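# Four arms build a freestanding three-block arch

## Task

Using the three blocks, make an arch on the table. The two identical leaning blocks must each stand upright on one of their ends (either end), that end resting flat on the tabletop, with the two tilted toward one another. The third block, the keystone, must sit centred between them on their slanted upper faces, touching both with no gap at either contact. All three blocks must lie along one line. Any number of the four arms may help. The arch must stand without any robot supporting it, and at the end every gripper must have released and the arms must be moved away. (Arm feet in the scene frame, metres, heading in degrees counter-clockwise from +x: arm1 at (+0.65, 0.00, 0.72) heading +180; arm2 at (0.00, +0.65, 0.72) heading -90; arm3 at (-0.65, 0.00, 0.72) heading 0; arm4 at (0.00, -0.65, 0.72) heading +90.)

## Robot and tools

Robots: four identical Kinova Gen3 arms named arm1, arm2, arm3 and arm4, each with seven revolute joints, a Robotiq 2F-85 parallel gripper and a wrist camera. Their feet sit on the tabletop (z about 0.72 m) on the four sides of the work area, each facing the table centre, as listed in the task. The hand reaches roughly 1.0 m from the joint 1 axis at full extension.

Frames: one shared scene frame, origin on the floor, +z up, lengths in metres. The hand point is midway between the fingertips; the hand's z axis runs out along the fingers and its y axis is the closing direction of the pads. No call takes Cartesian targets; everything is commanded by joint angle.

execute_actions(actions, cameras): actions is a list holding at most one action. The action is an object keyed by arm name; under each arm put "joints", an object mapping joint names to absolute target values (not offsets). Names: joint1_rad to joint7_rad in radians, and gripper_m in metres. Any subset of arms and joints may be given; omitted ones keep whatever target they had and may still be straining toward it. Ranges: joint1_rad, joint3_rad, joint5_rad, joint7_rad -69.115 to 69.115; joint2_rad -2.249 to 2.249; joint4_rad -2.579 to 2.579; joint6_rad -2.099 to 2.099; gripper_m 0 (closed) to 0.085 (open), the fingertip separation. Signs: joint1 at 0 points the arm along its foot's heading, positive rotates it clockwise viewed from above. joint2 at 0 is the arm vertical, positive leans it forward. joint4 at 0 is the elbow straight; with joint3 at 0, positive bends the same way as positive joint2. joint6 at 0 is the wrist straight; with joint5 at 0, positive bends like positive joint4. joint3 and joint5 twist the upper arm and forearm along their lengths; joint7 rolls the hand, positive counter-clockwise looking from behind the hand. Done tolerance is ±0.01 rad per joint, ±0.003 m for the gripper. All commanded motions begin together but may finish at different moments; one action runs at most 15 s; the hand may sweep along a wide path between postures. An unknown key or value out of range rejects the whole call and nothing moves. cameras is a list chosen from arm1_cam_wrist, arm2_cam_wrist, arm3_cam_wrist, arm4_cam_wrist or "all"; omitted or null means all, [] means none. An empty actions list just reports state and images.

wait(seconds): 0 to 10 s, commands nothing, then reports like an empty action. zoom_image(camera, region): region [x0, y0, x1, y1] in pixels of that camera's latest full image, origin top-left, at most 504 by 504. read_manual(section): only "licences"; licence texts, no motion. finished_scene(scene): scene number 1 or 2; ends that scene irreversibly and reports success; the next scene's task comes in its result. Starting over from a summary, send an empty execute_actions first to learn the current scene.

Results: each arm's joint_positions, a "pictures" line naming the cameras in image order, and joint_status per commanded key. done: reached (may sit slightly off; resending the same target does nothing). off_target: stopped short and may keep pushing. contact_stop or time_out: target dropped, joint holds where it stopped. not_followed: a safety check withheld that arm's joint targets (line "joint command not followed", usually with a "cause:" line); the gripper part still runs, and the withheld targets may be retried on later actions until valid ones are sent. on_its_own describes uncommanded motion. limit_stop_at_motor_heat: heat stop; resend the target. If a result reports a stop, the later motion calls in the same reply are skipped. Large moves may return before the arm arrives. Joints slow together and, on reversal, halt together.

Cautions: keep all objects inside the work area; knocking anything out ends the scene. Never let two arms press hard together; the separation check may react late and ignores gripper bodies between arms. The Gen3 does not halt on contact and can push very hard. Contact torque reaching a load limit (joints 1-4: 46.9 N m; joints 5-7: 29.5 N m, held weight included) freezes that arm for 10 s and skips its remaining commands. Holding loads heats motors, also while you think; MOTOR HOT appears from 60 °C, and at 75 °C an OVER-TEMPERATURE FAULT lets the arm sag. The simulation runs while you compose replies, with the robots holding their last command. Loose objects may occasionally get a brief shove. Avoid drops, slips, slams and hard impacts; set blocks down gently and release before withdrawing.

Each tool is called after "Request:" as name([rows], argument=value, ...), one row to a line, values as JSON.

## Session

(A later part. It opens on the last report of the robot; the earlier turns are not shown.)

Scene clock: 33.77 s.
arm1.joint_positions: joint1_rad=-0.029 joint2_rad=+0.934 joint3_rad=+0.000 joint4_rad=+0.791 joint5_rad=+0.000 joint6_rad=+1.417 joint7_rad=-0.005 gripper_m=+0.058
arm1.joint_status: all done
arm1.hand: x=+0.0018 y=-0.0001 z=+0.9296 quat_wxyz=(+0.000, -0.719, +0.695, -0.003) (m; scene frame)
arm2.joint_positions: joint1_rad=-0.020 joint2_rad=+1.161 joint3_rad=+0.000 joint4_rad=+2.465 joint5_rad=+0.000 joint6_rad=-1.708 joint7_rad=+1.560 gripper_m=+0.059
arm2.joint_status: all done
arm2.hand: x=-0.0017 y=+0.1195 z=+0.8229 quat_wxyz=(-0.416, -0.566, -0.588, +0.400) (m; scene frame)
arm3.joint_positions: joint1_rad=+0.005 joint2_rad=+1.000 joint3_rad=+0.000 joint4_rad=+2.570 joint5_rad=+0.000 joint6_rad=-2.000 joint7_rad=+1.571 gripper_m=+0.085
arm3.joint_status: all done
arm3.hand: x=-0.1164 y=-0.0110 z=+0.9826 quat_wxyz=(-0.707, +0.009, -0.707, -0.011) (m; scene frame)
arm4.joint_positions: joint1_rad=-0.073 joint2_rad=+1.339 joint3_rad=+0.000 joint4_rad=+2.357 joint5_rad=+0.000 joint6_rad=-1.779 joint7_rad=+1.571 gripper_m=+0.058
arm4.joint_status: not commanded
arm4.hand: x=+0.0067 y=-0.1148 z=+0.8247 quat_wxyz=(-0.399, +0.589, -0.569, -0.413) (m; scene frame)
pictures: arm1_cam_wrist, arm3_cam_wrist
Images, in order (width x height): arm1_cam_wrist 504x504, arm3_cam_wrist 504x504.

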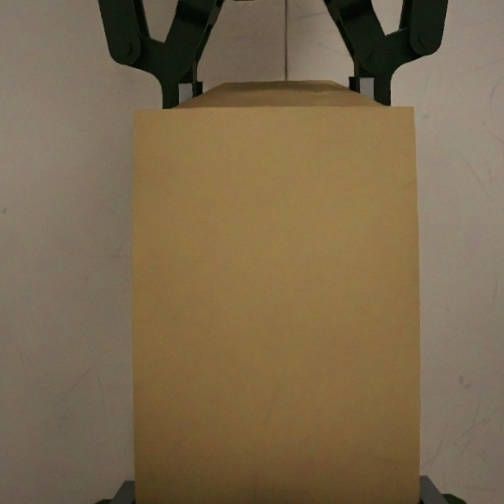

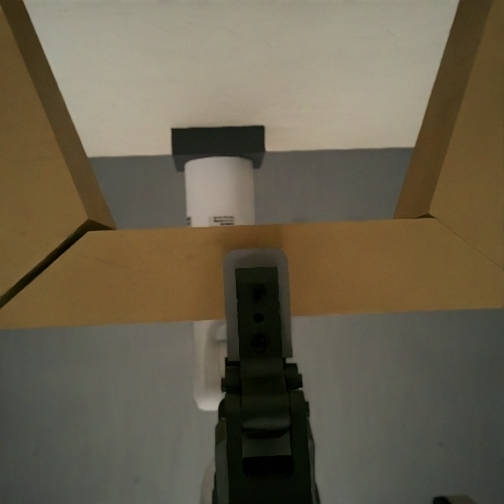

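Request:
execute_actions([
  {"arm2":{"joints":{"joint2_rad":1.150,"joint4_rad":2.470,"joint6_rad":-1.698}},"arm3":{"joints":{"joint1_rad":-0.15,"joint2_rad":1.3,"joint4_rad":2.5,"joint6_rad":-2.09}}},
], cameras=["arm3_cam_wrist"])

Request:
execute_actions([
  {"arm1":{"joints":{"joint1_rad":-0.030,"joint2_rad":0.934,"joint4_rad":0.7945,"joint6_rad":1.411}},"arm3":{"joints":{"joint1_rad":0.0,"joint2_rad":0.4,"joint4_rad":2.57,"joint6_rad":-0.95}}},
], cameras=["arm3_cam_wrist"])

Scene clock: 35.70 s.
arm1.joint_positions: joint1_rad=-0.029 joint2_rad=+0.935 joint3_rad=+0.000 joint4_rad=+0.791 joint5_rad=+0.000 joint6_rad=+1.416 joint7_rad=-0.005 gripper_m=+0.058
arm1.joint_status: not commanded
arm1.hand: x=+0.0019 y=+0.0001 z=+0.9292 quat_wxyz=(+0.000, -0.719, +0.695, -0.003) (m; scene frame)
arm2.joint_positions: joint1_rad=-0.020 joint2_rad=+1.153 joint3_rad=+0.000 joint4_rad=+2.470 joint5_rad=+0.000 joint6_rad=-1.696 joint7_rad=+1.560 gripper_m=+0.059
arm2.joint_status: all done
arm2.hand: x=-0.0017 y=+0.1212 z=+0.8230 quat_wxyz=(-0.413, -0.568, -0.590, +0.398) (m; scene frame)
arm3.joint_positions: joint1_rad=-0.150 joint2_rad=+1.300 joint3_rad=+0.000 joint4_rad=+2.500 joint5_rad=+0.000 joint6_rad=-2.090 joint7_rad=+1.571 gripper_m=+0.085
arm3.joint_status: all done
arm3.hand: x=-0.1345 y=+0.0696 z=+0.8621 quat_wxyz=(-0.653, +0.068, -0.752, -0.061) (m; scene frame)
arm4.joint_positions: joint1_rad=-0.073 joint2_rad=+1.339 joint3_rad=+0.000 joint4_rad=+2.357 joint5_rad=+0.000 joint6_rad=-1.779 joint7_rad=+1.571 gripper_m=+0.058
arm4.joint_status: not commanded
arm4.hand: x=+0.0067 y=-0.1148 z=+0.8247 quat_wxyz=(-0.399, +0.589, -0.569, -0.413) (m; scene frame)
pictures: arm3_cam_wrist
Images, in order (width x height): arm3_cam_wrist 504x504.

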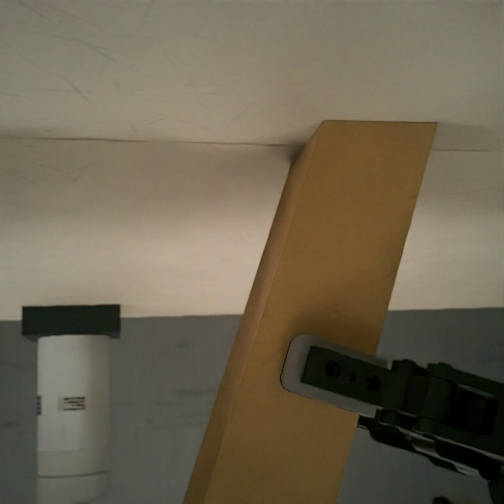

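Scene clock: 38.07 s.
arm1.joint_positions: joint1_rad=-0.030 joint2_rad=+0.935 joint3_rad=+0.000 joint4_rad=+0.795 joint5_rad=+0.000 joint6_rad=+1.411 joint7_rad=-0.005 gripper_m=+0.058
arm1.joint_status: all done
arm1.hand: x=+0.0017 y=-0.0008 z=+0.9278 quat_wxyz=(+0.000, -0.720, +0.694, -0.002) (m; scene frame)
arm2.joint_positions: joint1_rad=-0.020 joint2_rad=+1.153 joint3_rad=+0.000 joint4_rad=+2.470 joint5_rad=+0.000 joint6_rad=-1.696 joint7_rad=+1.560 gripper_m=+0.059
arm2.joint_status: not commanded
arm2.hand: x=-0.0018 y=+0.1212 z=+0.8230 quat_wxyz=(-0.413, -0.568, -0.590, +0.397) (m; scene frame)
arm3.joint_positions: joint1_rad=+0.000 joint2_rad=+0.400 joint3_rad=+0.000 joint4_rad=+2.570 joint5_rad=+0.000 joint6_rad=-0.950 joint7_rad=+1.571 gripper_m=+0.085
arm3.joint_status: all done
arm3.hand: x=-0.1532 y=-0.0095 z=+0.9836 quat_wxyz=(-0.531, +0.013, -0.847, -0.010) (m; scene frame)
arm4.joint_positions: joint1_rad=-0.073 joint2_rad=+1.339 joint3_rad=+0.000 joint4_rad=+2.357 joint5_rad=+0.000 joint6_rad=-1.779 joint7_rad=+1.571 gripper_m=+0.058
arm4.joint_status: not commanded
arm4.hand: x=+0.0067 y=-0.1148 z=+0.8247 quat_wxyz=(-0.399, +0.589, -0.569, -0.413) (m; scene frame)
pictures: arm3_cam_wrist
Images, in order (width x height): arm3_cam_wrist 504x504.

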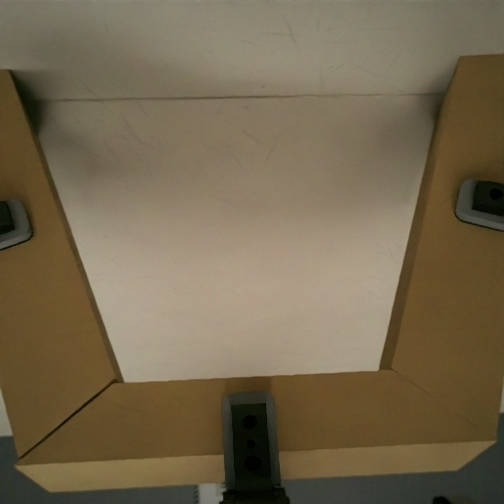

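Release keystone, then legs.

Request:
execute_actions([
  {"arm1":{"joints":{"gripper_m":0.085}}},
], cameras=["arm3_cam_wrist"])

Request:
execute_actions([
  {"arm1":{"joints":{"joint2_rad":0.89,"joint4_rad":0.5,"joint6_rad":1.75,"joint1_rad":0.0}},"arm2":{"joints":{"gripper_m":0.066}},"arm4":{"joints":{"gripper_m":0.066}}},
])

Scene clock: 39.30 s.
arm1.joint_positions: joint1_rad=-0.030 joint2_rad=+0.934 joint3_rad=+0.000 joint4_rad=+0.794 joint5_rad=+0.000 joint6_rad=+1.411 joint7_rad=-0.005 gripper_m=+0.085
arm1.joint_status: all done
arm1.hand: x=+0.0014 y=-0.0006 z=+0.9283 quat_wxyz=(-0.001, -0.719, +0.695, -0.002) (m; scene frame)
arm2.joint_positions: joint1_rad=-0.020 joint2_rad=+1.152 joint3_rad=+0.000 joint4_rad=+2.471 joint5_rad=+0.000 joint6_rad=-1.696 joint7_rad=+1.560 gripper_m=+0.059
arm2.joint_status: not commanded
arm2.hand: x=-0.0018 y=+0.1213 z=+0.8230 quat_wxyz=(-0.413, -0.568, -0.590, +0.397) (m; scene frame)
arm3.joint_positions: joint1_rad=+0.000 joint2_rad=+0.400 joint3_rad=+0.000 joint4_rad=+2.570 joint5_rad=+0.000 joint6_rad=-0.950 joint7_rad=+1.571 gripper_m=+0.085
arm3.joint_status: not commanded
arm3.hand: x=-0.1531 y=-0.0095 z=+0.9837 quat_wxyz=(-0.531, +0.013, -0.847, -0.010) (m; scene frame)
arm4.joint_positions: joint1_rad=-0.073 joint2_rad=+1.339 joint3_rad=+0.000 joint4_rad=+2.357 joint5_rad=+0.000 joint6_rad=-1.779 joint7_rad=+1.571 gripper_m=+0.058
arm4.joint_status: not commanded
arm4.hand: x=+0.0067 y=-0.1147 z=+0.8247 quat_wxyz=(-0.399, +0.589, -0.569, -0.413) (m; scene frame)
pictures: arm3_cam_wrist
Images, in order (width x height): arm3_cam_wrist 504x504.

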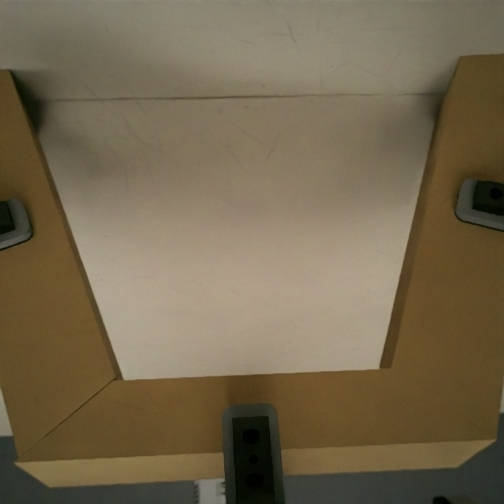

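Scene clock: 40.80 s.
arm1.joint_positions: joint1_rad=+0.000 joint2_rad=+0.890 joint3_rad=+0.000 joint4_rad=+0.500 joint5_rad=+0.000 joint6_rad=+1.750 joint7_rad=-0.005 gripper_m=+0.085
arm1.joint_status: all done
arm1.hand: x=+0.0139 y=+0.0195 z=+1.0489 quat_wxyz=(-0.001, -0.709, +0.705, -0.002) (m; scene frame)
arm2.joint_positions: joint1_rad=-0.020 joint2_rad=+1.150 joint3_rad=+0.000 joint4_rad=+2.470 joint5_rad=+0.000 joint6_rad=-1.698 joint7_rad=+1.560 gripper_m=+0.066
arm2.joint_status: all done
arm2.hand: x=-0.0017 y=+0.1203 z=+0.8249 quat_wxyz=(-0.415, -0.567, -0.589, +0.399) (m; scene frame)
arm3.joint_positions: joint1_rad=+0.000 joint2_rad=+0.400 joint3_rad=+0.000 joint4_rad=+2.570 joint5_rad=+0.000 joint6_rad=-0.950 joint7_rad=+1.571 gripper_m=+0.085
arm3.joint_status: not commanded
arm3.hand: x=-0.1531 y=-0.0095 z=+0.9837 quat_wxyz=(-0.531, +0.013, -0.847, -0.010) (m; scene frame)
arm4.joint_positions: joint1_rad=-0.073 joint2_rad=+1.339 joint3_rad=+0.000 joint4_rad=+2.356 joint5_rad=+0.000 joint6_rad=-1.779 joint7_rad=+1.571 gripper_m=+0.066
arm4.joint_status: all done
arm4.hand: x=+0.0067 y=-0.1142 z=+0.8252 quat_wxyz=(-0.400, +0.588, -0.569, -0.414) (m; scene frame)
pictures: arm1_cam_wrist, arm2_cam_wrist, arm3_cam_wrist, arm4_cam_wrist
Images, in order (width x height): arm1_cam_wrist 504x504, arm2_cam_wrist 504x504, arm3_cam_wrist 504x504, arm4_cam_wrist 504x504.

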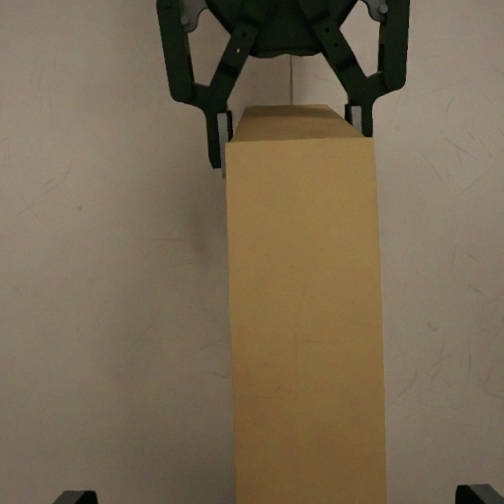

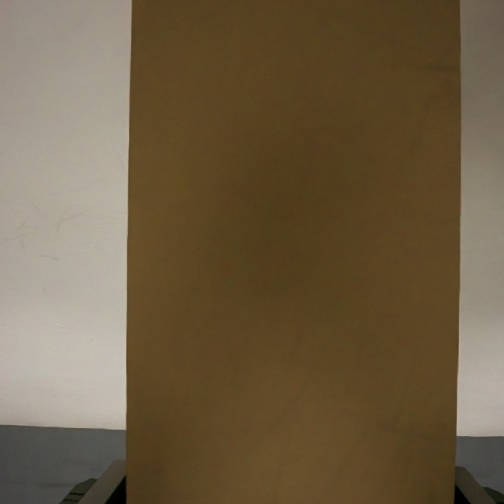

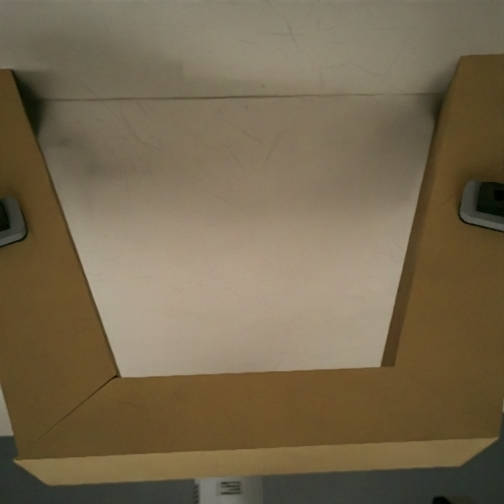

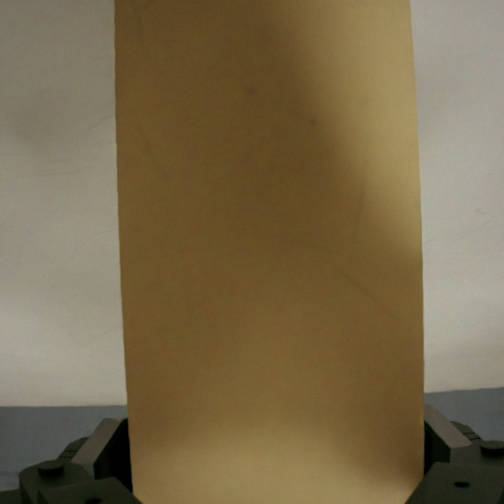

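Request:
execute_actions([
  {"arm1":{"joints":{"joint2_rad":0.2,"joint4_rad":1.1}},"arm2":{"joints":{"gripper_m":0.085,"joint2_rad":0.2,"joint4_rad":2.55,"joint6_rad":0.15}},"arm4":{"joints":{"gripper_m":0.085,"joint2_rad":0.3,"joint4_rad":2.55,"joint6_rad":0.05}}},
], cameras=["arm3_cam_wrist"])

Scene clock: 43.67 s.
arm1.joint_positions: joint1_rad=+0.000 joint2_rad=+0.200 joint3_rad=+0.000 joint4_rad=+1.100 joint5_rad=+0.000 joint6_rad=+1.750 joint7_rad=-0.005 gripper_m=+0.085
arm1.joint_status: all done
arm1.hand: x=+0.2349 y=+0.0224 z=+1.2261 quat_wxyz=(-0.033, -0.708, +0.705, +0.029) (m; scene frame)
arm2.joint_positions: joint1_rad=-0.020 joint2_rad=+0.200 joint3_rad=+0.000 joint4_rad=+2.550 joint5_rad=+0.000 joint6_rad=+0.150 joint7_rad=+1.560 gripper_m=+0.085
arm2.joint_status: all done
arm2.hand: x=-0.0121 y=+0.3739 z=+0.8571 quat_wxyz=(-0.086, -0.690, -0.713, +0.089) (m; scene frame)
arm3.joint_positions: joint1_rad=+0.000 joint2_rad=+0.400 joint3_rad=+0.000 joint4_rad=+2.570 joint5_rad=+0.000 joint6_rad=-0.950 joint7_rad=+1.571 gripper_m=+0.085
arm3.joint_status: not commanded
arm3.hand: x=-0.1531 y=-0.0095 z=+0.9837 quat_wxyz=(-0.531, +0.013, -0.847, -0.010) (m; scene frame)
arm4.joint_positions: joint1_rad=-0.073 joint2_rad=+0.300 joint3_rad=+0.000 joint4_rad=+2.550 joint5_rad=+0.000 joint6_rad=+0.050 joint7_rad=+1.571 gripper_m=+0.085
arm4.joint_status: all done
arm4.hand: x=+0.0151 y=-0.3621 z=+0.8999 quat_wxyz=(-0.083, +0.714, -0.690, -0.087) (m; scene frame)
pictures: arm3_cam_wrist
Images, in order (width x height): arm3_cam_wrist 504x504.

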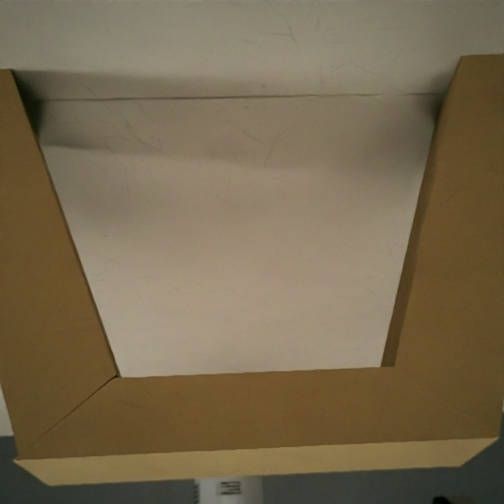

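Request:
finished_scene(scene=1)

The scene is finished: the task was done.


## Next scene

The same job, from a new start.

Request:
execute_actions([
  {"arm1":{"joints":{"joint1_rad":0,"joint2_rad":0.1,"joint3_rad":0,"joint4_rad":1.0,"joint5_rad":0,"joint6_rad":2.04,"joint7_rad":1.571}},"arm3":{"joints":{"joint1_rad":0,"joint2_rad":0.1,"joint3_rad":0,"joint4_rad":1.0,"joint5_rad":0,"joint6_rad":2.04,"joint7_rad":1.571}},"arm2":{"joints":{"joint1_rad":0,"joint2_rad":0.1,"joint3_rad":0,"joint4_rad":1.0,"joint5_rad":0,"joint6_rad":2.04,"joint7_rad":1.571}},"arm4":{"joints":{"joint1_rad":0,"joint2_rad":0.1,"joint3_rad":0,"joint4_rad":1.0,"joint5_rad":0,"joint6_rad":2.04,"joint7_rad":1.571}}},
])

Scene clock: 1.87 s.
arm1.joint_positions: joint1_rad=+0.000 joint2_rad=+0.100 joint3_rad=+0.000 joint4_rad=+1.000 joint5_rad=+0.000 joint6_rad=+2.040 joint7_rad=+1.571 gripper_m=+0.085
arm1.joint_status: all done
arm1.hand: x=+0.3270 y=+0.0236 z=+1.2900 quat_wxyz=(-0.002, -1.000, -0.005, -0.001) (m; scene frame)
arm2.joint_positions: joint1_rad=+0.000 joint2_rad=+0.100 joint3_rad=+0.000 joint4_rad=+1.000 joint5_rad=+0.000 joint6_rad=+2.040 joint7_rad=+1.571 gripper_m=+0.085
arm2.joint_status: all done
arm2.hand: x=-0.0125 y=+0.3327 z=+1.2879 quat_wxyz=(+0.000, -0.699, -0.715, +0.007) (m; scene frame)
arm3.joint_positions: joint1_rad=+0.000 joint2_rad=+0.100 joint3_rad=+0.000 joint4_rad=+1.000 joint5_rad=+0.000 joint6_rad=+2.040 joint7_rad=+1.571 gripper_m=+0.085
arm3.joint_status: all done
arm3.hand: x=-0.3279 y=-0.0161 z=+1.2913 quat_wxyz=(+0.000, +0.016, -1.000, -0.002) (m; scene frame)
arm4.joint_positions: joint1_rad=+0.000 joint2_rad=+0.100 joint3_rad=+0.000 joint4_rad=+1.000 joint5_rad=+0.000 joint6_rad=+2.040 joint7_rad=+1.571 gripper_m=+0.085
arm4.joint_status: all done
arm4.hand: x=+0.0377 y=-0.3305 z=+1.3513 quat_wxyz=(+0.000, +0.693, -0.721, -0.001) (m; scene frame)
pictures: arm1_cam_wrist, arm2_cam_wrist, arm3_cam_wrist, arm4_cam_wrist
Images, in order (width x height): arm1_cam_wrist 504x504, arm2_cam_wrist 504x504, arm3_cam_wrist 504x504, arm4_cam_wrist 504x504.

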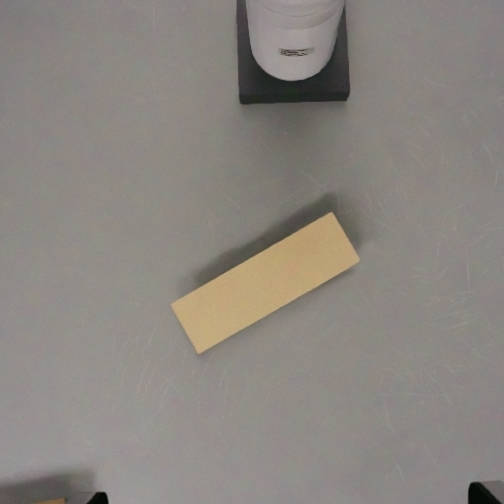

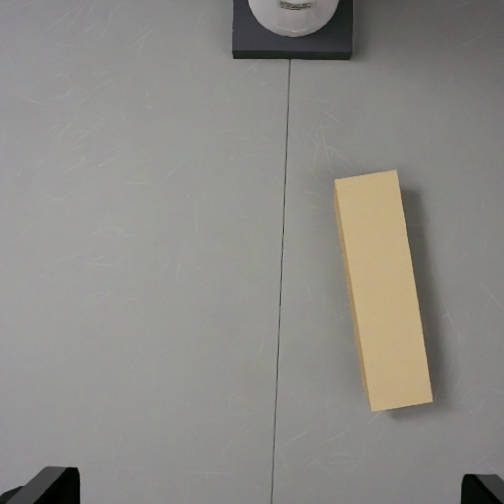

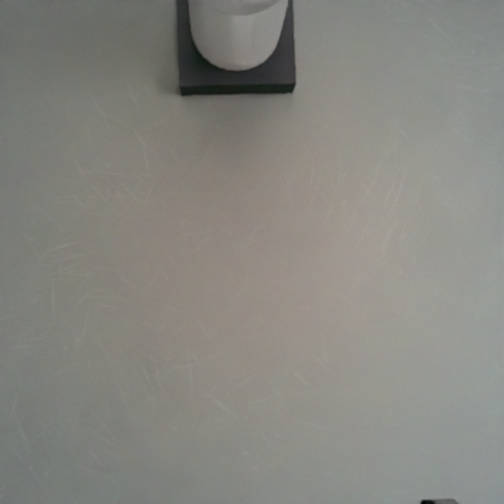

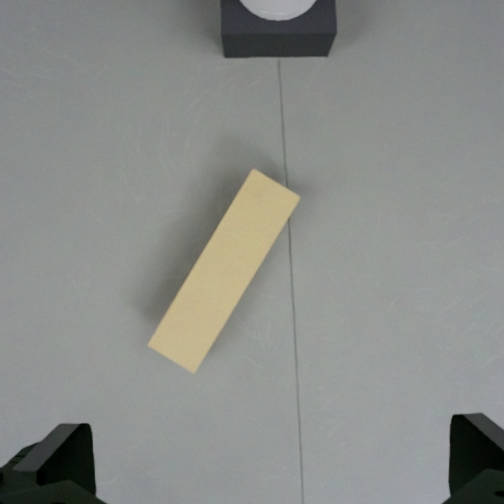

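Request:
execute_actions([
  {"arm3":{"joints":{"joint2_rad":0.6,"joint4_rad":2.5,"joint6_rad":-0.6}},"arm1":{"joints":{"joint1_rad":0.028,"joint2_rad":0.357,"joint4_rad":2.417,"joint6_rad":0.368,"joint7_rad":0.526}},"arm2":{"joints":{"joint1_rad":-0.38,"joint2_rad":0.4115,"joint4_rad":2.2626,"joint6_rad":0.4675,"joint7_rad":1.36}},"arm4":{"joints":{"joint1_rad":0.124,"joint2_rad":0.616,"joint4_rad":2.2606,"joint6_rad":0.265,"joint7_rad":1.149}}},
])

Scene clock: 5.87 s.
arm1.joint_positions: joint1_rad=+0.028 joint2_rad=+0.357 joint3_rad=+0.000 joint4_rad=+2.417 joint5_rad=+0.000 joint6_rad=+0.368 joint7_rad=+0.526 gripper_m=+0.085
arm1.joint_status: all done
arm1.hand: x=+0.3923 y=+0.0298 z=+0.8298 quat_wxyz=(-0.001, -0.862, +0.507, -0.003) (m; scene frame)
arm2.joint_positions: joint1_rad=-0.380 joint2_rad=+0.412 joint3_rad=+0.000 joint4_rad=+2.263 joint5_rad=+0.000 joint6_rad=+0.467 joint7_rad=+1.360 gripper_m=+0.085
arm2.joint_status: all done
arm2.hand: x=+0.0992 y=+0.3576 z=+0.8303 quat_wxyz=(+0.001, -0.636, -0.771, +0.006) (m; scene frame)
arm3.joint_positions: joint1_rad=+0.000 joint2_rad=+0.600 joint3_rad=+0.000 joint4_rad=+2.500 joint5_rad=+0.000 joint6_rad=-0.600 joint7_rad=+1.571 gripper_m=+0.085
arm3.joint_status: all done
arm3.hand: x=-0.2143 y=-0.0110 z=+0.8250 quat_wxyz=(-0.315, +0.015, -0.949, -0.007) (m; scene frame)
arm4.joint_positions: joint1_rad=+0.124 joint2_rad=+0.616 joint3_rad=+0.000 joint4_rad=+2.261 joint5_rad=+0.000 joint6_rad=+0.265 joint7_rad=+1.149 gripper_m=+0.085
arm4.joint_status: all done
arm4.hand: x=+0.0774 y=-0.3349 z=+0.8300 quat_wxyz=(+0.000, +0.473, -0.881, +0.000) (m; scene frame)
pictures: arm1_cam_wrist, arm2_cam_wrist, arm3_cam_wrist, arm4_cam_wrist
Images, in order (width x height): arm1_cam_wrist 504x504, arm2_cam_wrist 504x504, arm3_cam_wrist 504x504, arm4_cam_wrist 504x504.

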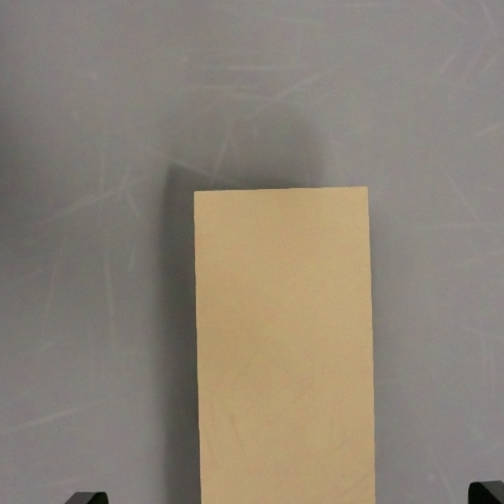

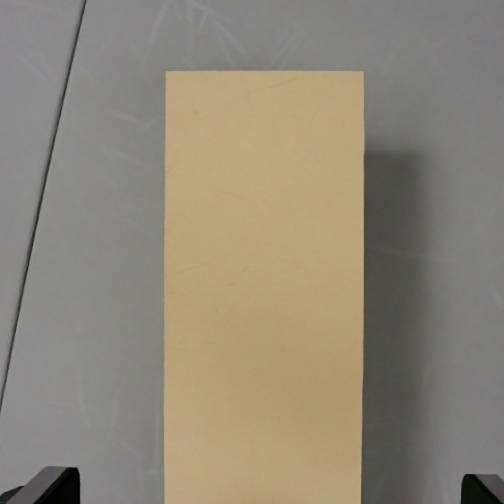

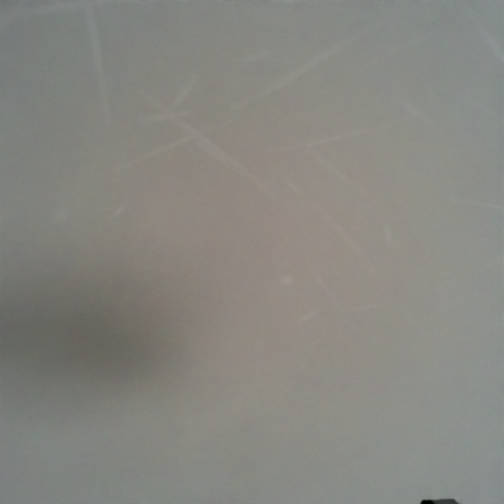

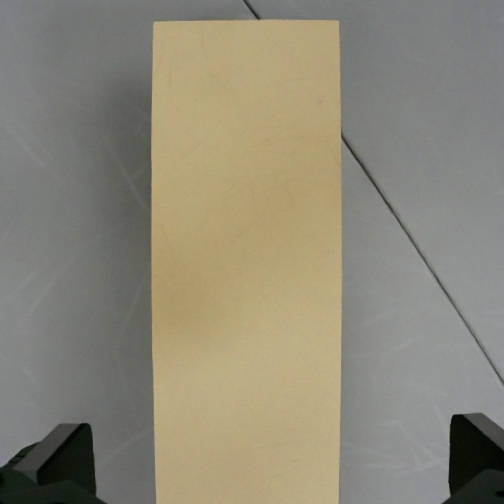

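Request:
execute_actions([
  {"arm3":{"joints":{"joint4_rad":2.57,"joint6_rad":-1.3}},"arm1":{"joints":{"joint1_rad":0.042,"joint2_rad":0.672,"joint4_rad":2.4663,"joint6_rad":0.003,"joint7_rad":0.54}},"arm2":{"joints":{"joint1_rad":-0.375,"joint2_rad":0.658,"joint4_rad":2.315,"joint6_rad":0.168}},"arm4":{"joints":{"joint1_rad":0.136,"joint2_rad":0.866,"joint4_rad":2.2867,"joint6_rad":-0.011}}},
])

Request:
execute_actions([
  {"arm1":{"joints":{"gripper_m":0.03}},"arm2":{"joints":{"gripper_m":0.03}},"arm4":{"joints":{"gripper_m":0.03}}},
], cameras=[])

Scene clock: 7.87 s.
arm1.joint_positions: joint1_rad=+0.042 joint2_rad=+0.672 joint3_rad=+0.000 joint4_rad=+2.466 joint5_rad=+0.000 joint6_rad=+0.003 joint7_rad=+0.540 gripper_m=+0.085
arm1.joint_status: all done
arm1.hand: x=+0.3898 y=+0.0332 z=+0.7439 quat_wxyz=(-0.001, -0.862, +0.507, -0.002) (m; scene frame)
arm2.joint_positions: joint1_rad=-0.375 joint2_rad=+0.658 joint3_rad=+0.000 joint4_rad=+2.315 joint5_rad=+0.000 joint6_rad=+0.168 joint7_rad=+1.360 gripper_m=+0.085
arm2.joint_status: all done
arm2.hand: x=+0.0971 y=+0.3563 z=+0.7483 quat_wxyz=(+0.001, -0.638, -0.770, +0.006) (m; scene frame)
arm3.joint_positions: joint1_rad=+0.000 joint2_rad=+0.600 joint3_rad=+0.000 joint4_rad=+2.570 joint5_rad=+0.000 joint6_rad=-1.300 joint7_rad=+1.571 gripper_m=+0.085
arm3.joint_status: all done
arm3.hand: x=-0.1250 y=-0.0086 z=+0.9823 quat_wxyz=(-0.593, +0.012, -0.805, -0.011) (m; scene frame)
arm4.joint_positions: joint1_rad=+0.136 joint2_rad=+0.866 joint3_rad=+0.000 joint4_rad=+2.287 joint5_rad=+0.000 joint6_rad=-0.011 joint7_rad=+1.149 gripper_m=+0.085
arm4.joint_status: all done
arm4.hand: x=+0.0797 y=-0.3442 z=+0.7483 quat_wxyz=(+0.000, +0.468, -0.884, +0.000) (m; scene frame)
pictures: arm1_cam_wrist, arm2_cam_wrist, arm3_cam_wrist, arm4_cam_wrist
Images, in order (width x height): arm1_cam_wrist 504x504, arm2_cam_wrist 504x504, arm3_cam_wrist 504x504, arm4_cam_wrist 504x504.

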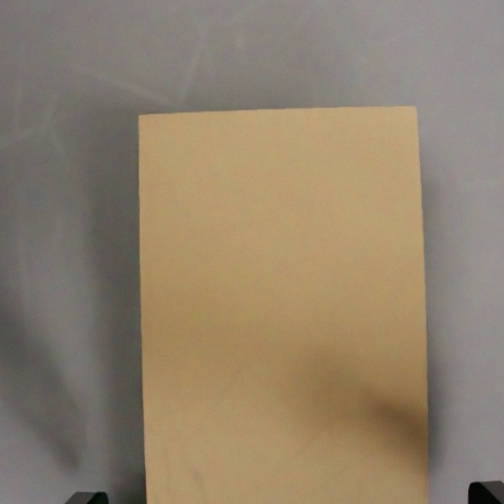

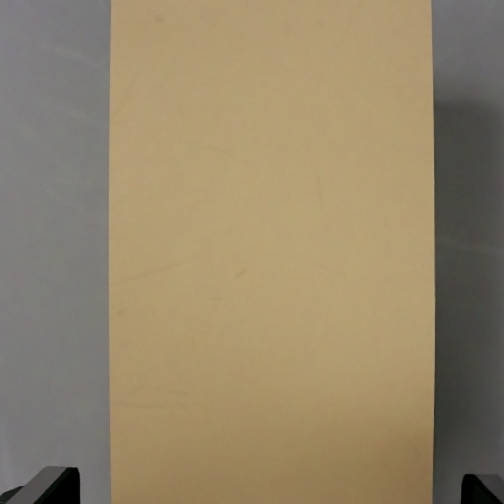

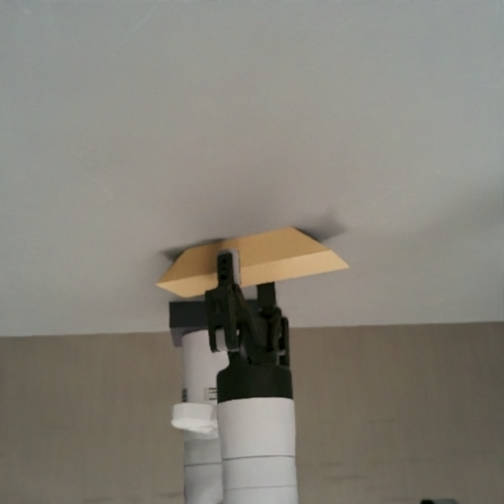

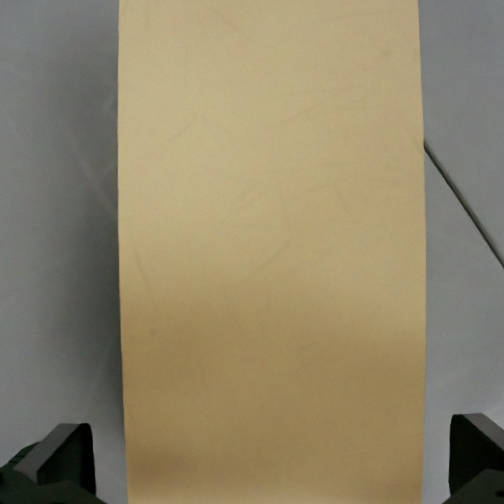

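Scene clock: 8.77 s.
arm1.joint_positions: joint1_rad=+0.042 joint2_rad=+0.670 joint3_rad=+0.000 joint4_rad=+2.467 joint5_rad=+0.000 joint6_rad=+0.004 joint7_rad=+0.540 gripper_m=+0.058
arm1.joint_status: gripper_m off_target (ended at +0.058, target +0.030)
arm1.hand: x=+0.3899 y=+0.0332 z=+0.7445 quat_wxyz=(-0.001, -0.862, +0.507, -0.002) (m; scene frame)
arm2.joint_positions: joint1_rad=-0.375 joint2_rad=+0.656 joint3_rad=+0.000 joint4_rad=+2.315 joint5_rad=+0.000 joint6_rad=+0.169 joint7_rad=+1.360 gripper_m=+0.058
arm2.joint_status: gripper_m off_target (ended at +0.058, target +0.030)
arm2.hand: x=+0.0971 y=+0.3563 z=+0.7489 quat_wxyz=(+0.001, -0.638, -0.770, +0.006) (m; scene frame)
arm3.joint_positions: joint1_rad=+0.000 joint2_rad=+0.600 joint3_rad=+0.000 joint4_rad=+2.570 joint5_rad=+0.000 joint6_rad=-1.300 joint7_rad=+1.571 gripper_m=+0.085
arm3.joint_status: not commanded
arm3.hand: x=-0.1250 y=-0.0086 z=+0.9823 quat_wxyz=(-0.593, +0.012, -0.805, -0.011) (m; scene frame)
arm4.joint_positions: joint1_rad=+0.136 joint2_rad=+0.864 joint3_rad=+0.000 joint4_rad=+2.287 joint5_rad=+0.000 joint6_rad=-0.010 joint7_rad=+1.149 gripper_m=+0.058
arm4.joint_status: gripper_m off_target (ended at +0.058, target +0.030)
arm4.hand: x=+0.0797 y=-0.3441 z=+0.7488 quat_wxyz=(+0.000, +0.468, -0.884, +0.000) (m; scene frame)
pictures: none
No camera images: the call's "cameras" was empty. Leave "cameras" out to get every camera's image.

Request:
execute_actions([
  {"arm1":{"joints":{"joint1_rad":-0.030,"joint2_rad":0.0,"joint4_rad":1.9,"joint6_rad":1.24,"joint7_rad":-0.003}},"arm2":{"joints":{"joint1_rad":-0.02,"joint2_rad":0.16,"joint7_rad":1.56}},"arm4":{"joints":{"joint1_rad":-0.073,"joint2_rad":0.36,"joint7_rad":1.571}},"arm3":{"joints":{"joint1_rad":0.17,"joint2_rad":1.35,"joint4_rad":2.5,"joint6_rad":-2.09}}},
], cameras=[])

Request:
execute_actions([
  {"arm1":{"joints":{"joint2_rad":0.902,"joint4_rad":0.664,"joint6_rad":1.573}},"arm2":{"joints":{"joint2_rad":1.126,"joint4_rad":2.477,"joint6_rad":-1.683}},"arm4":{"joints":{"joint2_rad":1.319,"joint4_rad":2.37,"joint6_rad":-1.773}}},
])

Scene clock: 11.53 s.
arm1.joint_positions: joint1_rad=-0.030 joint2_rad=+0.001 joint3_rad=+0.000 joint4_rad=+1.901 joint5_rad=+0.000 joint6_rad=+1.240 joint7_rad=-0.003 gripper_m=+0.058
arm1.joint_status: all done
arm1.hand: x=+0.3524 y=+0.0140 z=+1.0475 quat_wxyz=(+0.000, -0.720, +0.694, -0.003) (m; scene frame)
arm2.joint_positions: joint1_rad=-0.020 joint2_rad=+0.162 joint3_rad=+0.000 joint4_rad=+2.317 joint5_rad=+0.000 joint6_rad=+0.169 joint7_rad=+1.560 gripper_m=+0.058
arm2.joint_status: all done
arm2.hand: x=-0.0059 y=+0.2440 z=+0.9315 quat_wxyz=(-0.176, -0.673, -0.697, +0.174) (m; scene frame)
arm3.joint_positions: joint1_rad=+0.170 joint2_rad=+1.350 joint3_rad=+0.000 joint4_rad=+2.500 joint5_rad=+0.000 joint6_rad=-2.090 joint7_rad=+1.571 gripper_m=+0.085
arm3.joint_status: all done
arm3.hand: x=-0.1484 y=-0.0952 z=+0.8357 quat_wxyz=(-0.635, -0.054, -0.769, +0.043) (m; scene frame)
arm4.joint_positions: joint1_rad=-0.073 joint2_rad=+0.362 joint3_rad=+0.000 joint4_rad=+2.288 joint5_rad=+0.000 joint6_rad=-0.010 joint7_rad=+1.571 gripper_m=+0.058
arm4.joint_status: all done
arm4.hand: x=+0.0098 y=-0.2047 z=+0.9443 quat_wxyz=(-0.172, +0.697, -0.673, -0.178) (m; scene frame)
pictures: none
No camera images: the call's "cameras" was empty. Leave "cameras" out to get every camera's image.

Scene clock: 14.17 s.
arm1.joint_positions: joint1_rad=-0.030 joint2_rad=+0.903 joint3_rad=+0.000 joint4_rad=+0.665 joint5_rad=+0.000 joint6_rad=+1.573 joint7_rad=-0.003 gripper_m=+0.058
arm1.joint_status: all done
arm1.hand: x=+0.0057 y=-0.0002 z=+0.9887 quat_wxyz=(+0.000, -0.720, +0.694, -0.003) (m; scene frame)
arm2.joint_positions: joint1_rad=-0.020 joint2_rad=+1.129 joint3_rad=+0.000 joint4_rad=+2.478 joint5_rad=+0.000 joint6_rad=-1.680 joint7_rad=+1.560 gripper_m=+0.058
arm2.joint_status: all done
arm2.hand: x=-0.0017 y=+0.1209 z=+0.8298 quat_wxyz=(-0.413, -0.568, -0.590, +0.398) (m; scene frame)
arm3.joint_positions: joint1_rad=+0.170 joint2_rad=+1.350 joint3_rad=+0.000 joint4_rad=+2.500 joint5_rad=+0.000 joint6_rad=-2.090 joint7_rad=+1.571 gripper_m=+0.085
arm3.joint_status: not commanded
arm3.hand: x=-0.1484 y=-0.0952 z=+0.8356 quat_wxyz=(-0.635, -0.054, -0.769, +0.043) (m; scene frame)
arm4.joint_positions: joint1_rad=-0.073 joint2_rad=+1.322 joint3_rad=+0.000 joint4_rad=+2.371 joint5_rad=+0.000 joint6_rad=-1.770 joint7_rad=+1.571 gripper_m=+0.058
arm4.joint_status: all done
arm4.hand: x=+0.0067 y=-0.1160 z=+0.8299 quat_wxyz=(-0.398, +0.589, -0.570, -0.412) (m; scene frame)
pictures: arm1_cam_wrist, arm2_cam_wrist, arm3_cam_wrist, arm4_cam_wrist
Images, in order (width x height): arm1_cam_wrist 504x504, arm2_cam_wrist 504x504, arm3_cam_wrist 504x504, arm4_cam_wrist 504x504.

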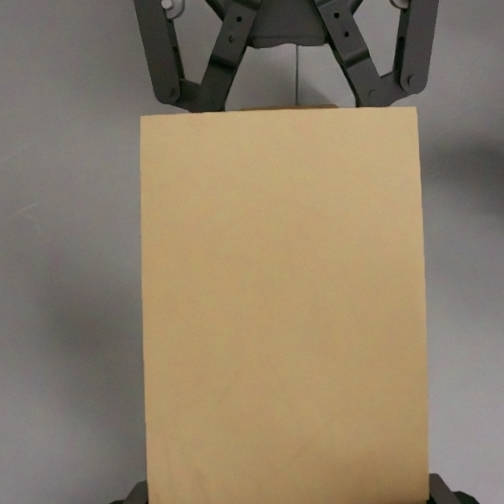

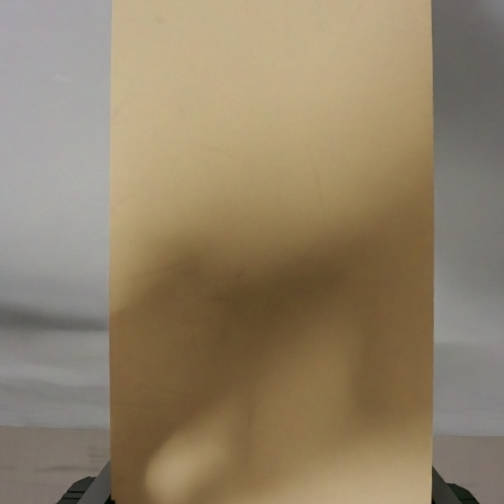

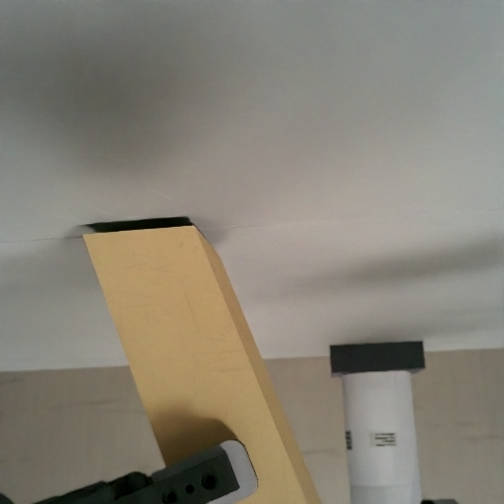

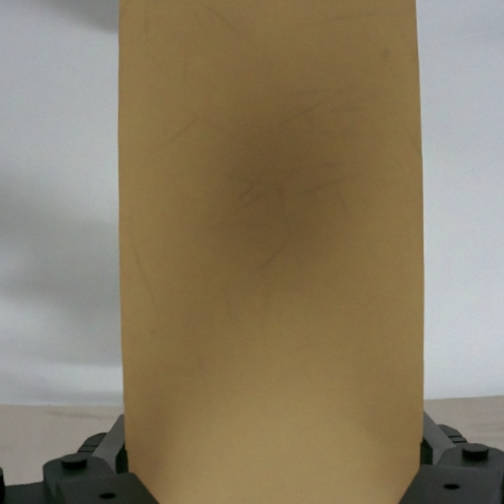

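Lower the legs 3 mm and check the tops.

Request:
execute_actions([
  {"arm1":{"joints":{"joint2_rad":0.9245,"joint4_rad":0.744,"joint6_rad":1.471}},"arm2":{"joints":{"joint2_rad":1.1365,"joint4_rad":2.4735,"joint6_rad":-1.690}},"arm4":{"joints":{"joint2_rad":1.328,"joint4_rad":2.3645,"joint6_rad":-1.779}},"arm3":{"joints":{"joint1_rad":0.005,"joint2_rad":1.0,"joint4_rad":2.57,"joint6_rad":-2.02}}},
], cameras=["arm1_cam_wrist","arm3_cam_wrist"])

Scene clock: 16.17 s.
arm1.joint_positions: joint1_rad=-0.030 joint2_rad=+0.926 joint3_rad=+0.000 joint4_rad=+0.745 joint5_rad=+0.000 joint6_rad=+1.471 joint7_rad=-0.003 gripper_m=+0.058
arm1.joint_status: all done
arm1.hand: x=+0.0018 y=-0.0005 z=+0.9490 quat_wxyz=(+0.000, -0.720, +0.694, -0.003) (m; scene frame)
arm2.joint_positions: joint1_rad=-0.020 joint2_rad=+1.140 joint3_rad=+0.000 joint4_rad=+2.474 joint5_rad=+0.000 joint6_rad=-1.687 joint7_rad=+1.560 gripper_m=+0.058
arm2.joint_status: all done
arm2.hand: x=-0.0017 y=+0.1210 z=+0.8267 quat_wxyz=(-0.413, -0.568, -0.590, +0.398) (m; scene frame)
arm3.joint_positions: joint1_rad=+0.005 joint2_rad=+1.000 joint3_rad=+0.000 joint4_rad=+2.570 joint5_rad=+0.000 joint6_rad=-2.020 joint7_rad=+1.571 gripper_m=+0.085
arm3.joint_status: all done
arm3.hand: x=-0.1165 y=-0.0111 z=+0.9887 quat_wxyz=(-0.714, +0.008, -0.700, -0.011) (m; scene frame)
arm4.joint_positions: joint1_rad=-0.073 joint2_rad=+1.331 joint3_rad=+0.000 joint4_rad=+2.365 joint5_rad=+0.000 joint6_rad=-1.776 joint7_rad=+1.571 gripper_m=+0.058
arm4.joint_status: all done
arm4.hand: x=+0.0067 y=-0.1158 z=+0.8275 quat_wxyz=(-0.398, +0.589, -0.569, -0.412) (m; scene frame)
pictures: arm1_cam_wrist, arm3_cam_wrist
Images, in order (width x height): arm1_cam_wrist 504x504, arm3_cam_wrist 504x504.

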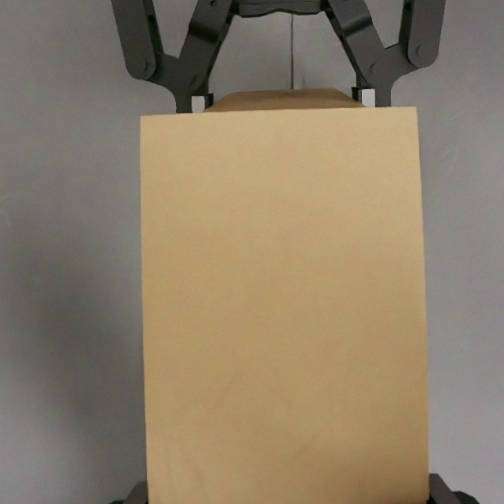

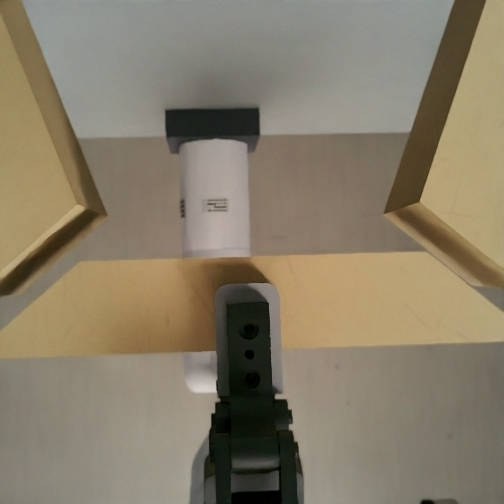

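Request:
execute_actions([
  {"arm1":{"joints":{"joint2_rad":0.932,"joint4_rad":0.785,"joint6_rad":1.4225}},"arm2":{"joints":{"joint2_rad":1.1545,"joint4_rad":2.4723,"joint6_rad":-1.706}},"arm4":{"joints":{"joint2_rad":1.337,"joint4_rad":2.359,"joint6_rad":-1.782}}},
], cameras=["arm3_cam_wrist"])

Scene clock: 17.30 s.
arm1.joint_positions: joint1_rad=-0.030 joint2_rad=+0.934 joint3_rad=+0.000 joint4_rad=+0.786 joint5_rad=+0.000 joint6_rad=+1.423 joint7_rad=-0.003 gripper_m=+0.058
arm1.joint_status: all done
arm1.hand: x=+0.0019 y=-0.0006 z=+0.9313 quat_wxyz=(+0.000, -0.720, +0.694, -0.003) (m; scene frame)
arm2.joint_positions: joint1_rad=-0.020 joint2_rad=+1.157 joint3_rad=+0.000 joint4_rad=+2.473 joint5_rad=+0.000 joint6_rad=-1.704 joint7_rad=+1.560 gripper_m=+0.058
arm2.joint_status: all done
arm2.hand: x=-0.0018 y=+0.1224 z=+0.8225 quat_wxyz=(-0.413, -0.568, -0.590, +0.398) (m; scene frame)
arm3.joint_positions: joint1_rad=+0.005 joint2_rad=+1.000 joint3_rad=+0.000 joint4_rad=+2.570 joint5_rad=+0.000 joint6_rad=-2.020 joint7_rad=+1.571 gripper_m=+0.085
arm3.joint_status: not commanded
arm3.hand: x=-0.1165 y=-0.0111 z=+0.9888 quat_wxyz=(-0.714, +0.008, -0.700, -0.011) (m; scene frame)
arm4.joint_positions: joint1_rad=-0.073 joint2_rad=+1.339 joint3_rad=+0.000 joint4_rad=+2.360 joint5_rad=+0.000 joint6_rad=-1.780 joint7_rad=+1.571 gripper_m=+0.058
arm4.joint_status: all done
arm4.hand: x=+0.0067 y=-0.1156 z=+0.8249 quat_wxyz=(-0.399, +0.589, -0.569, -0.413) (m; scene frame)
pictures: arm3_cam_wrist
Images, in order (width x height): arm3_cam_wrist 504x504.

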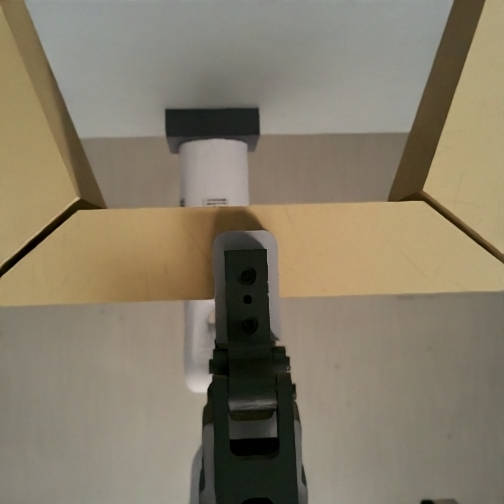

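Request:
execute_actions([
  {"arm1":{"joints":{"joint1_rad":-0.0306,"joint2_rad":0.9335,"joint4_rad":0.793,"joint6_rad":1.413}},"arm2":{"joints":{"joint2_rad":1.158,"joint4_rad":2.4722,"joint6_rad":-1.706}},"arm4":{"joints":{"joint2_rad":1.341,"joint4_rad":2.3585,"joint6_rad":-1.781}}},
], cameras=["arm3_cam_wrist"])

Scene clock: 18.07 s.
arm1.joint_positions: joint1_rad=-0.031 joint2_rad=+0.935 joint3_rad=+0.000 joint4_rad=+0.794 joint5_rad=+0.000 joint6_rad=+1.413 joint7_rad=-0.003 gripper_m=+0.058
arm1.joint_status: all done
arm1.hand: x=+0.0019 y=-0.0010 z=+0.9279 quat_wxyz=(+0.000, -0.720, +0.694, -0.003) (m; scene frame)
arm2.joint_positions: joint1_rad=-0.020 joint2_rad=+1.158 joint3_rad=+0.000 joint4_rad=+2.473 joint5_rad=+0.000 joint6_rad=-1.706 joint7_rad=+1.560 gripper_m=+0.058
arm2.joint_status: all done
arm2.hand: x=-0.0018 y=+0.1224 z=+0.8223 quat_wxyz=(-0.414, -0.568, -0.590, +0.398) (m; scene frame)
arm3.joint_positions: joint1_rad=+0.005 joint2_rad=+1.000 joint3_rad=+0.000 joint4_rad=+2.570 joint5_rad=+0.000 joint6_rad=-2.020 joint7_rad=+1.571 gripper_m=+0.085
arm3.joint_status: not commanded
arm3.hand: x=-0.1165 y=-0.0111 z=+0.9888 quat_wxyz=(-0.714, +0.008, -0.700, -0.011) (m; scene frame)
arm4.joint_positions: joint1_rad=-0.073 joint2_rad=+1.340 joint3_rad=+0.000 joint4_rad=+2.360 joint5_rad=+0.000 joint6_rad=-1.781 joint7_rad=+1.571 gripper_m=+0.058
arm4.joint_status: all done
arm4.hand: x=+0.0067 y=-0.1157 z=+0.8247 quat_wxyz=(-0.399, +0.589, -0.569, -0.413) (m; scene frame)
pictures: arm3_cam_wrist
Images, in order (width x height): arm3_cam_wrist 504x504.

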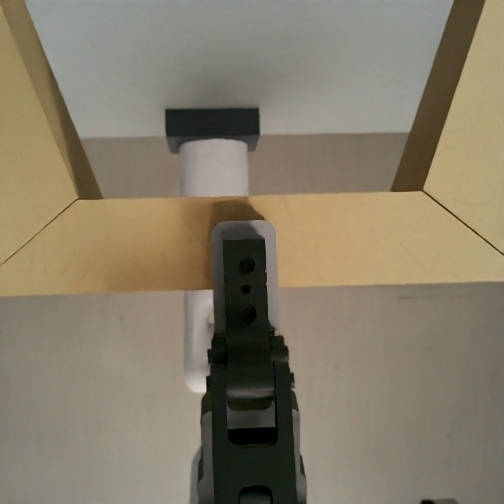

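Request:
execute_actions([
  {"arm1":{"joints":{"gripper_m":0.085}}},
], cameras=["arm3_cam_wrist"])

Request:
execute_actions([
  {"arm1":{"joints":{"joint2_rad":0.902,"joint4_rad":0.664,"joint6_rad":1.573}},"arm2":{"joints":{"gripper_m":0.085}},"arm4":{"joints":{"gripper_m":0.085}}},
], cameras=["arm3_cam_wrist"])

Request:
execute_actions([
  {"arm1":{"joints":{"joint2_rad":0.2,"joint4_rad":1.1,"joint6_rad":1.75}},"arm2":{"joints":{"joint2_rad":0.2,"joint4_rad":2.55,"joint6_rad":0.15}},"arm4":{"joints":{"joint2_rad":0.3,"joint4_rad":2.55,"joint6_rad":0.05}},"arm3":{"joints":{"joint2_rad":0.4,"joint6_rad":-0.95}}},
], cameras=["arm3_cam_wrist"])

Scene clock: 19.50 s.
arm1.joint_positions: joint1_rad=-0.031 joint2_rad=+0.934 joint3_rad=+0.000 joint4_rad=+0.793 joint5_rad=+0.000 joint6_rad=+1.413 joint7_rad=-0.003 gripper_m=+0.085
arm1.joint_status: all done
arm1.hand: x=+0.0015 y=-0.0010 z=+0.9291 quat_wxyz=(-0.001, -0.720, +0.694, -0.002) (m; scene frame)
arm2.joint_positions: joint1_rad=-0.020 joint2_rad=+1.158 joint3_rad=+0.000 joint4_rad=+2.473 joint5_rad=+0.000 joint6_rad=-1.706 joint7_rad=+1.560 gripper_m=+0.058
arm2.joint_status: not commanded
arm2.hand: x=-0.0019 y=+0.1224 z=+0.8223 quat_wxyz=(-0.414, -0.568, -0.590, +0.398) (m; scene frame)
arm3.joint_positions: joint1_rad=+0.005 joint2_rad=+1.000 joint3_rad=+0.000 joint4_rad=+2.570 joint5_rad=+0.000 joint6_rad=-2.020 joint7_rad=+1.571 gripper_m=+0.085
arm3.joint_status: not commanded
arm3.hand: x=-0.1165 y=-0.0111 z=+0.9888 quat_wxyz=(-0.714, +0.008, -0.700, -0.011) (m; scene frame)
arm4.joint_positions: joint1_rad=-0.073 joint2_rad=+1.340 joint3_rad=+0.000 joint4_rad=+2.359 joint5_rad=+0.000 joint6_rad=-1.782 joint7_rad=+1.571 gripper_m=+0.058
arm4.joint_status: not commanded
arm4.hand: x=+0.0067 y=-0.1157 z=+0.8247 quat_wxyz=(-0.399, +0.589, -0.569, -0.413) (m; scene frame)
pictures: arm3_cam_wrist
Images, in order (width x height): arm3_cam_wrist 504x504.

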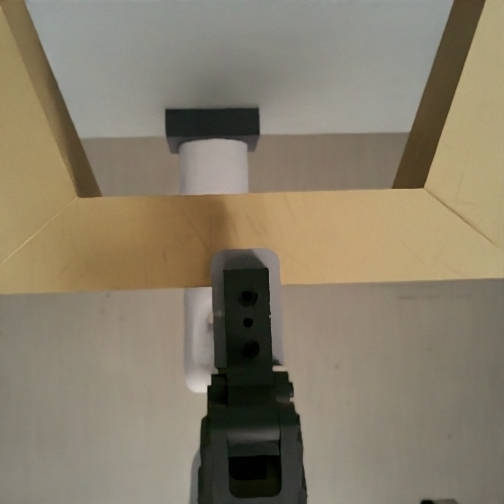

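Scene clock: 20.63 s.
arm1.joint_positions: joint1_rad=-0.031 joint2_rad=+0.902 joint3_rad=+0.000 joint4_rad=+0.664 joint5_rad=+0.000 joint6_rad=+1.573 joint7_rad=-0.003 gripper_m=+0.085
arm1.joint_status: all done
arm1.hand: x=+0.0053 y=-0.0006 z=+0.9899 quat_wxyz=(-0.001, -0.720, +0.694, -0.002) (m; scene frame)
arm2.joint_positions: joint1_rad=-0.020 joint2_rad=+1.158 joint3_rad=+0.000 joint4_rad=+2.472 joint5_rad=+0.000 joint6_rad=-1.706 joint7_rad=+1.560 gripper_m=+0.085
arm2.joint_status: all done
arm2.hand: x=-0.0018 y=+0.1220 z=+0.8227 quat_wxyz=(-0.414, -0.568, -0.590, +0.398) (m; scene frame)
arm3.joint_positions: joint1_rad=+0.005 joint2_rad=+1.000 joint3_rad=+0.000 joint4_rad=+2.570 joint5_rad=+0.000 joint6_rad=-2.020 joint7_rad=+1.571 gripper_m=+0.085
arm3.joint_status: not commanded
arm3.hand: x=-0.1165 y=-0.0111 z=+0.9888 quat_wxyz=(-0.714, +0.008, -0.700, -0.011) (m; scene frame)
arm4.joint_positions: joint1_rad=-0.073 joint2_rad=+1.341 joint3_rad=+0.000 joint4_rad=+2.358 joint5_rad=+0.000 joint6_rad=-1.781 joint7_rad=+1.571 gripper_m=+0.085
arm4.joint_status: all done
arm4.hand: x=+0.0067 y=-0.1155 z=+0.8243 quat_wxyz=(-0.399, +0.589, -0.569, -0.413) (m; scene frame)
pictures: arm3_cam_wrist
Images, in order (width x height): arm3_cam_wrist 504x504.

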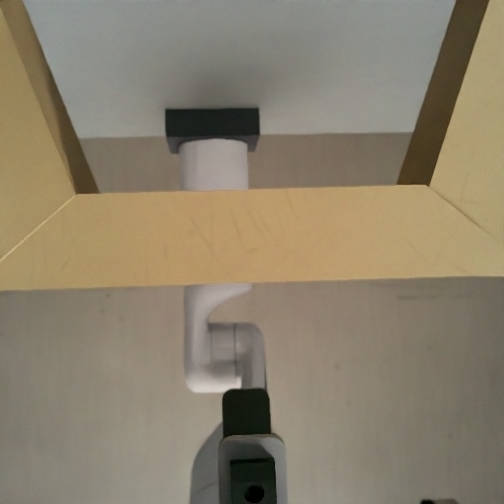

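Scene clock: 23.30 s.
arm1.joint_positions: joint1_rad=-0.031 joint2_rad=+0.200 joint3_rad=+0.000 joint4_rad=+1.100 joint5_rad=+0.000 joint6_rad=+1.750 joint7_rad=-0.003 gripper_m=+0.085
arm1.joint_status: all done
arm1.hand: x=+0.2345 y=+0.0097 z=+1.2262 quat_wxyz=(-0.033, -0.720, +0.693, +0.029) (m; scene frame)
arm2.joint_positions: joint1_rad=-0.020 joint2_rad=+0.200 joint3_rad=+0.000 joint4_rad=+2.550 joint5_rad=+0.000 joint6_rad=+0.150 joint7_rad=+1.560 gripper_m=+0.085
arm2.joint_status: all done
arm2.hand: x=-0.0121 y=+0.3739 z=+0.8571 quat_wxyz=(-0.086, -0.690, -0.713, +0.089) (m; scene frame)
arm3.joint_positions: joint1_rad=+0.005 joint2_rad=+0.400 joint3_rad=+0.000 joint4_rad=+2.570 joint5_rad=+0.000 joint6_rad=-0.950 joint7_rad=+1.571 gripper_m=+0.085
arm3.joint_status: all done
arm3.hand: x=-0.1532 y=-0.0120 z=+0.9837 quat_wxyz=(-0.531, +0.011, -0.847, -0.008) (m; scene frame)
arm4.joint_positions: joint1_rad=-0.073 joint2_rad=+0.300 joint3_rad=+0.000 joint4_rad=+2.550 joint5_rad=+0.000 joint6_rad=+0.050 joint7_rad=+1.571 gripper_m=+0.085
arm4.joint_status: all done
arm4.hand: x=+0.0151 y=-0.3621 z=+0.8999 quat_wxyz=(-0.083, +0.714, -0.690, -0.087) (m; scene frame)
pictures: arm3_cam_wrist
Images, in order (width x height): arm3_cam_wrist 504x504.

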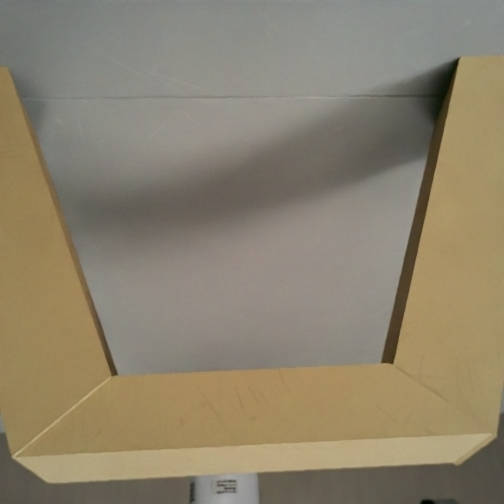

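It settled about 1–2 mm and the joints are closed.

Request:
finished_scene(scene=2)

The scene is finished: the task was done.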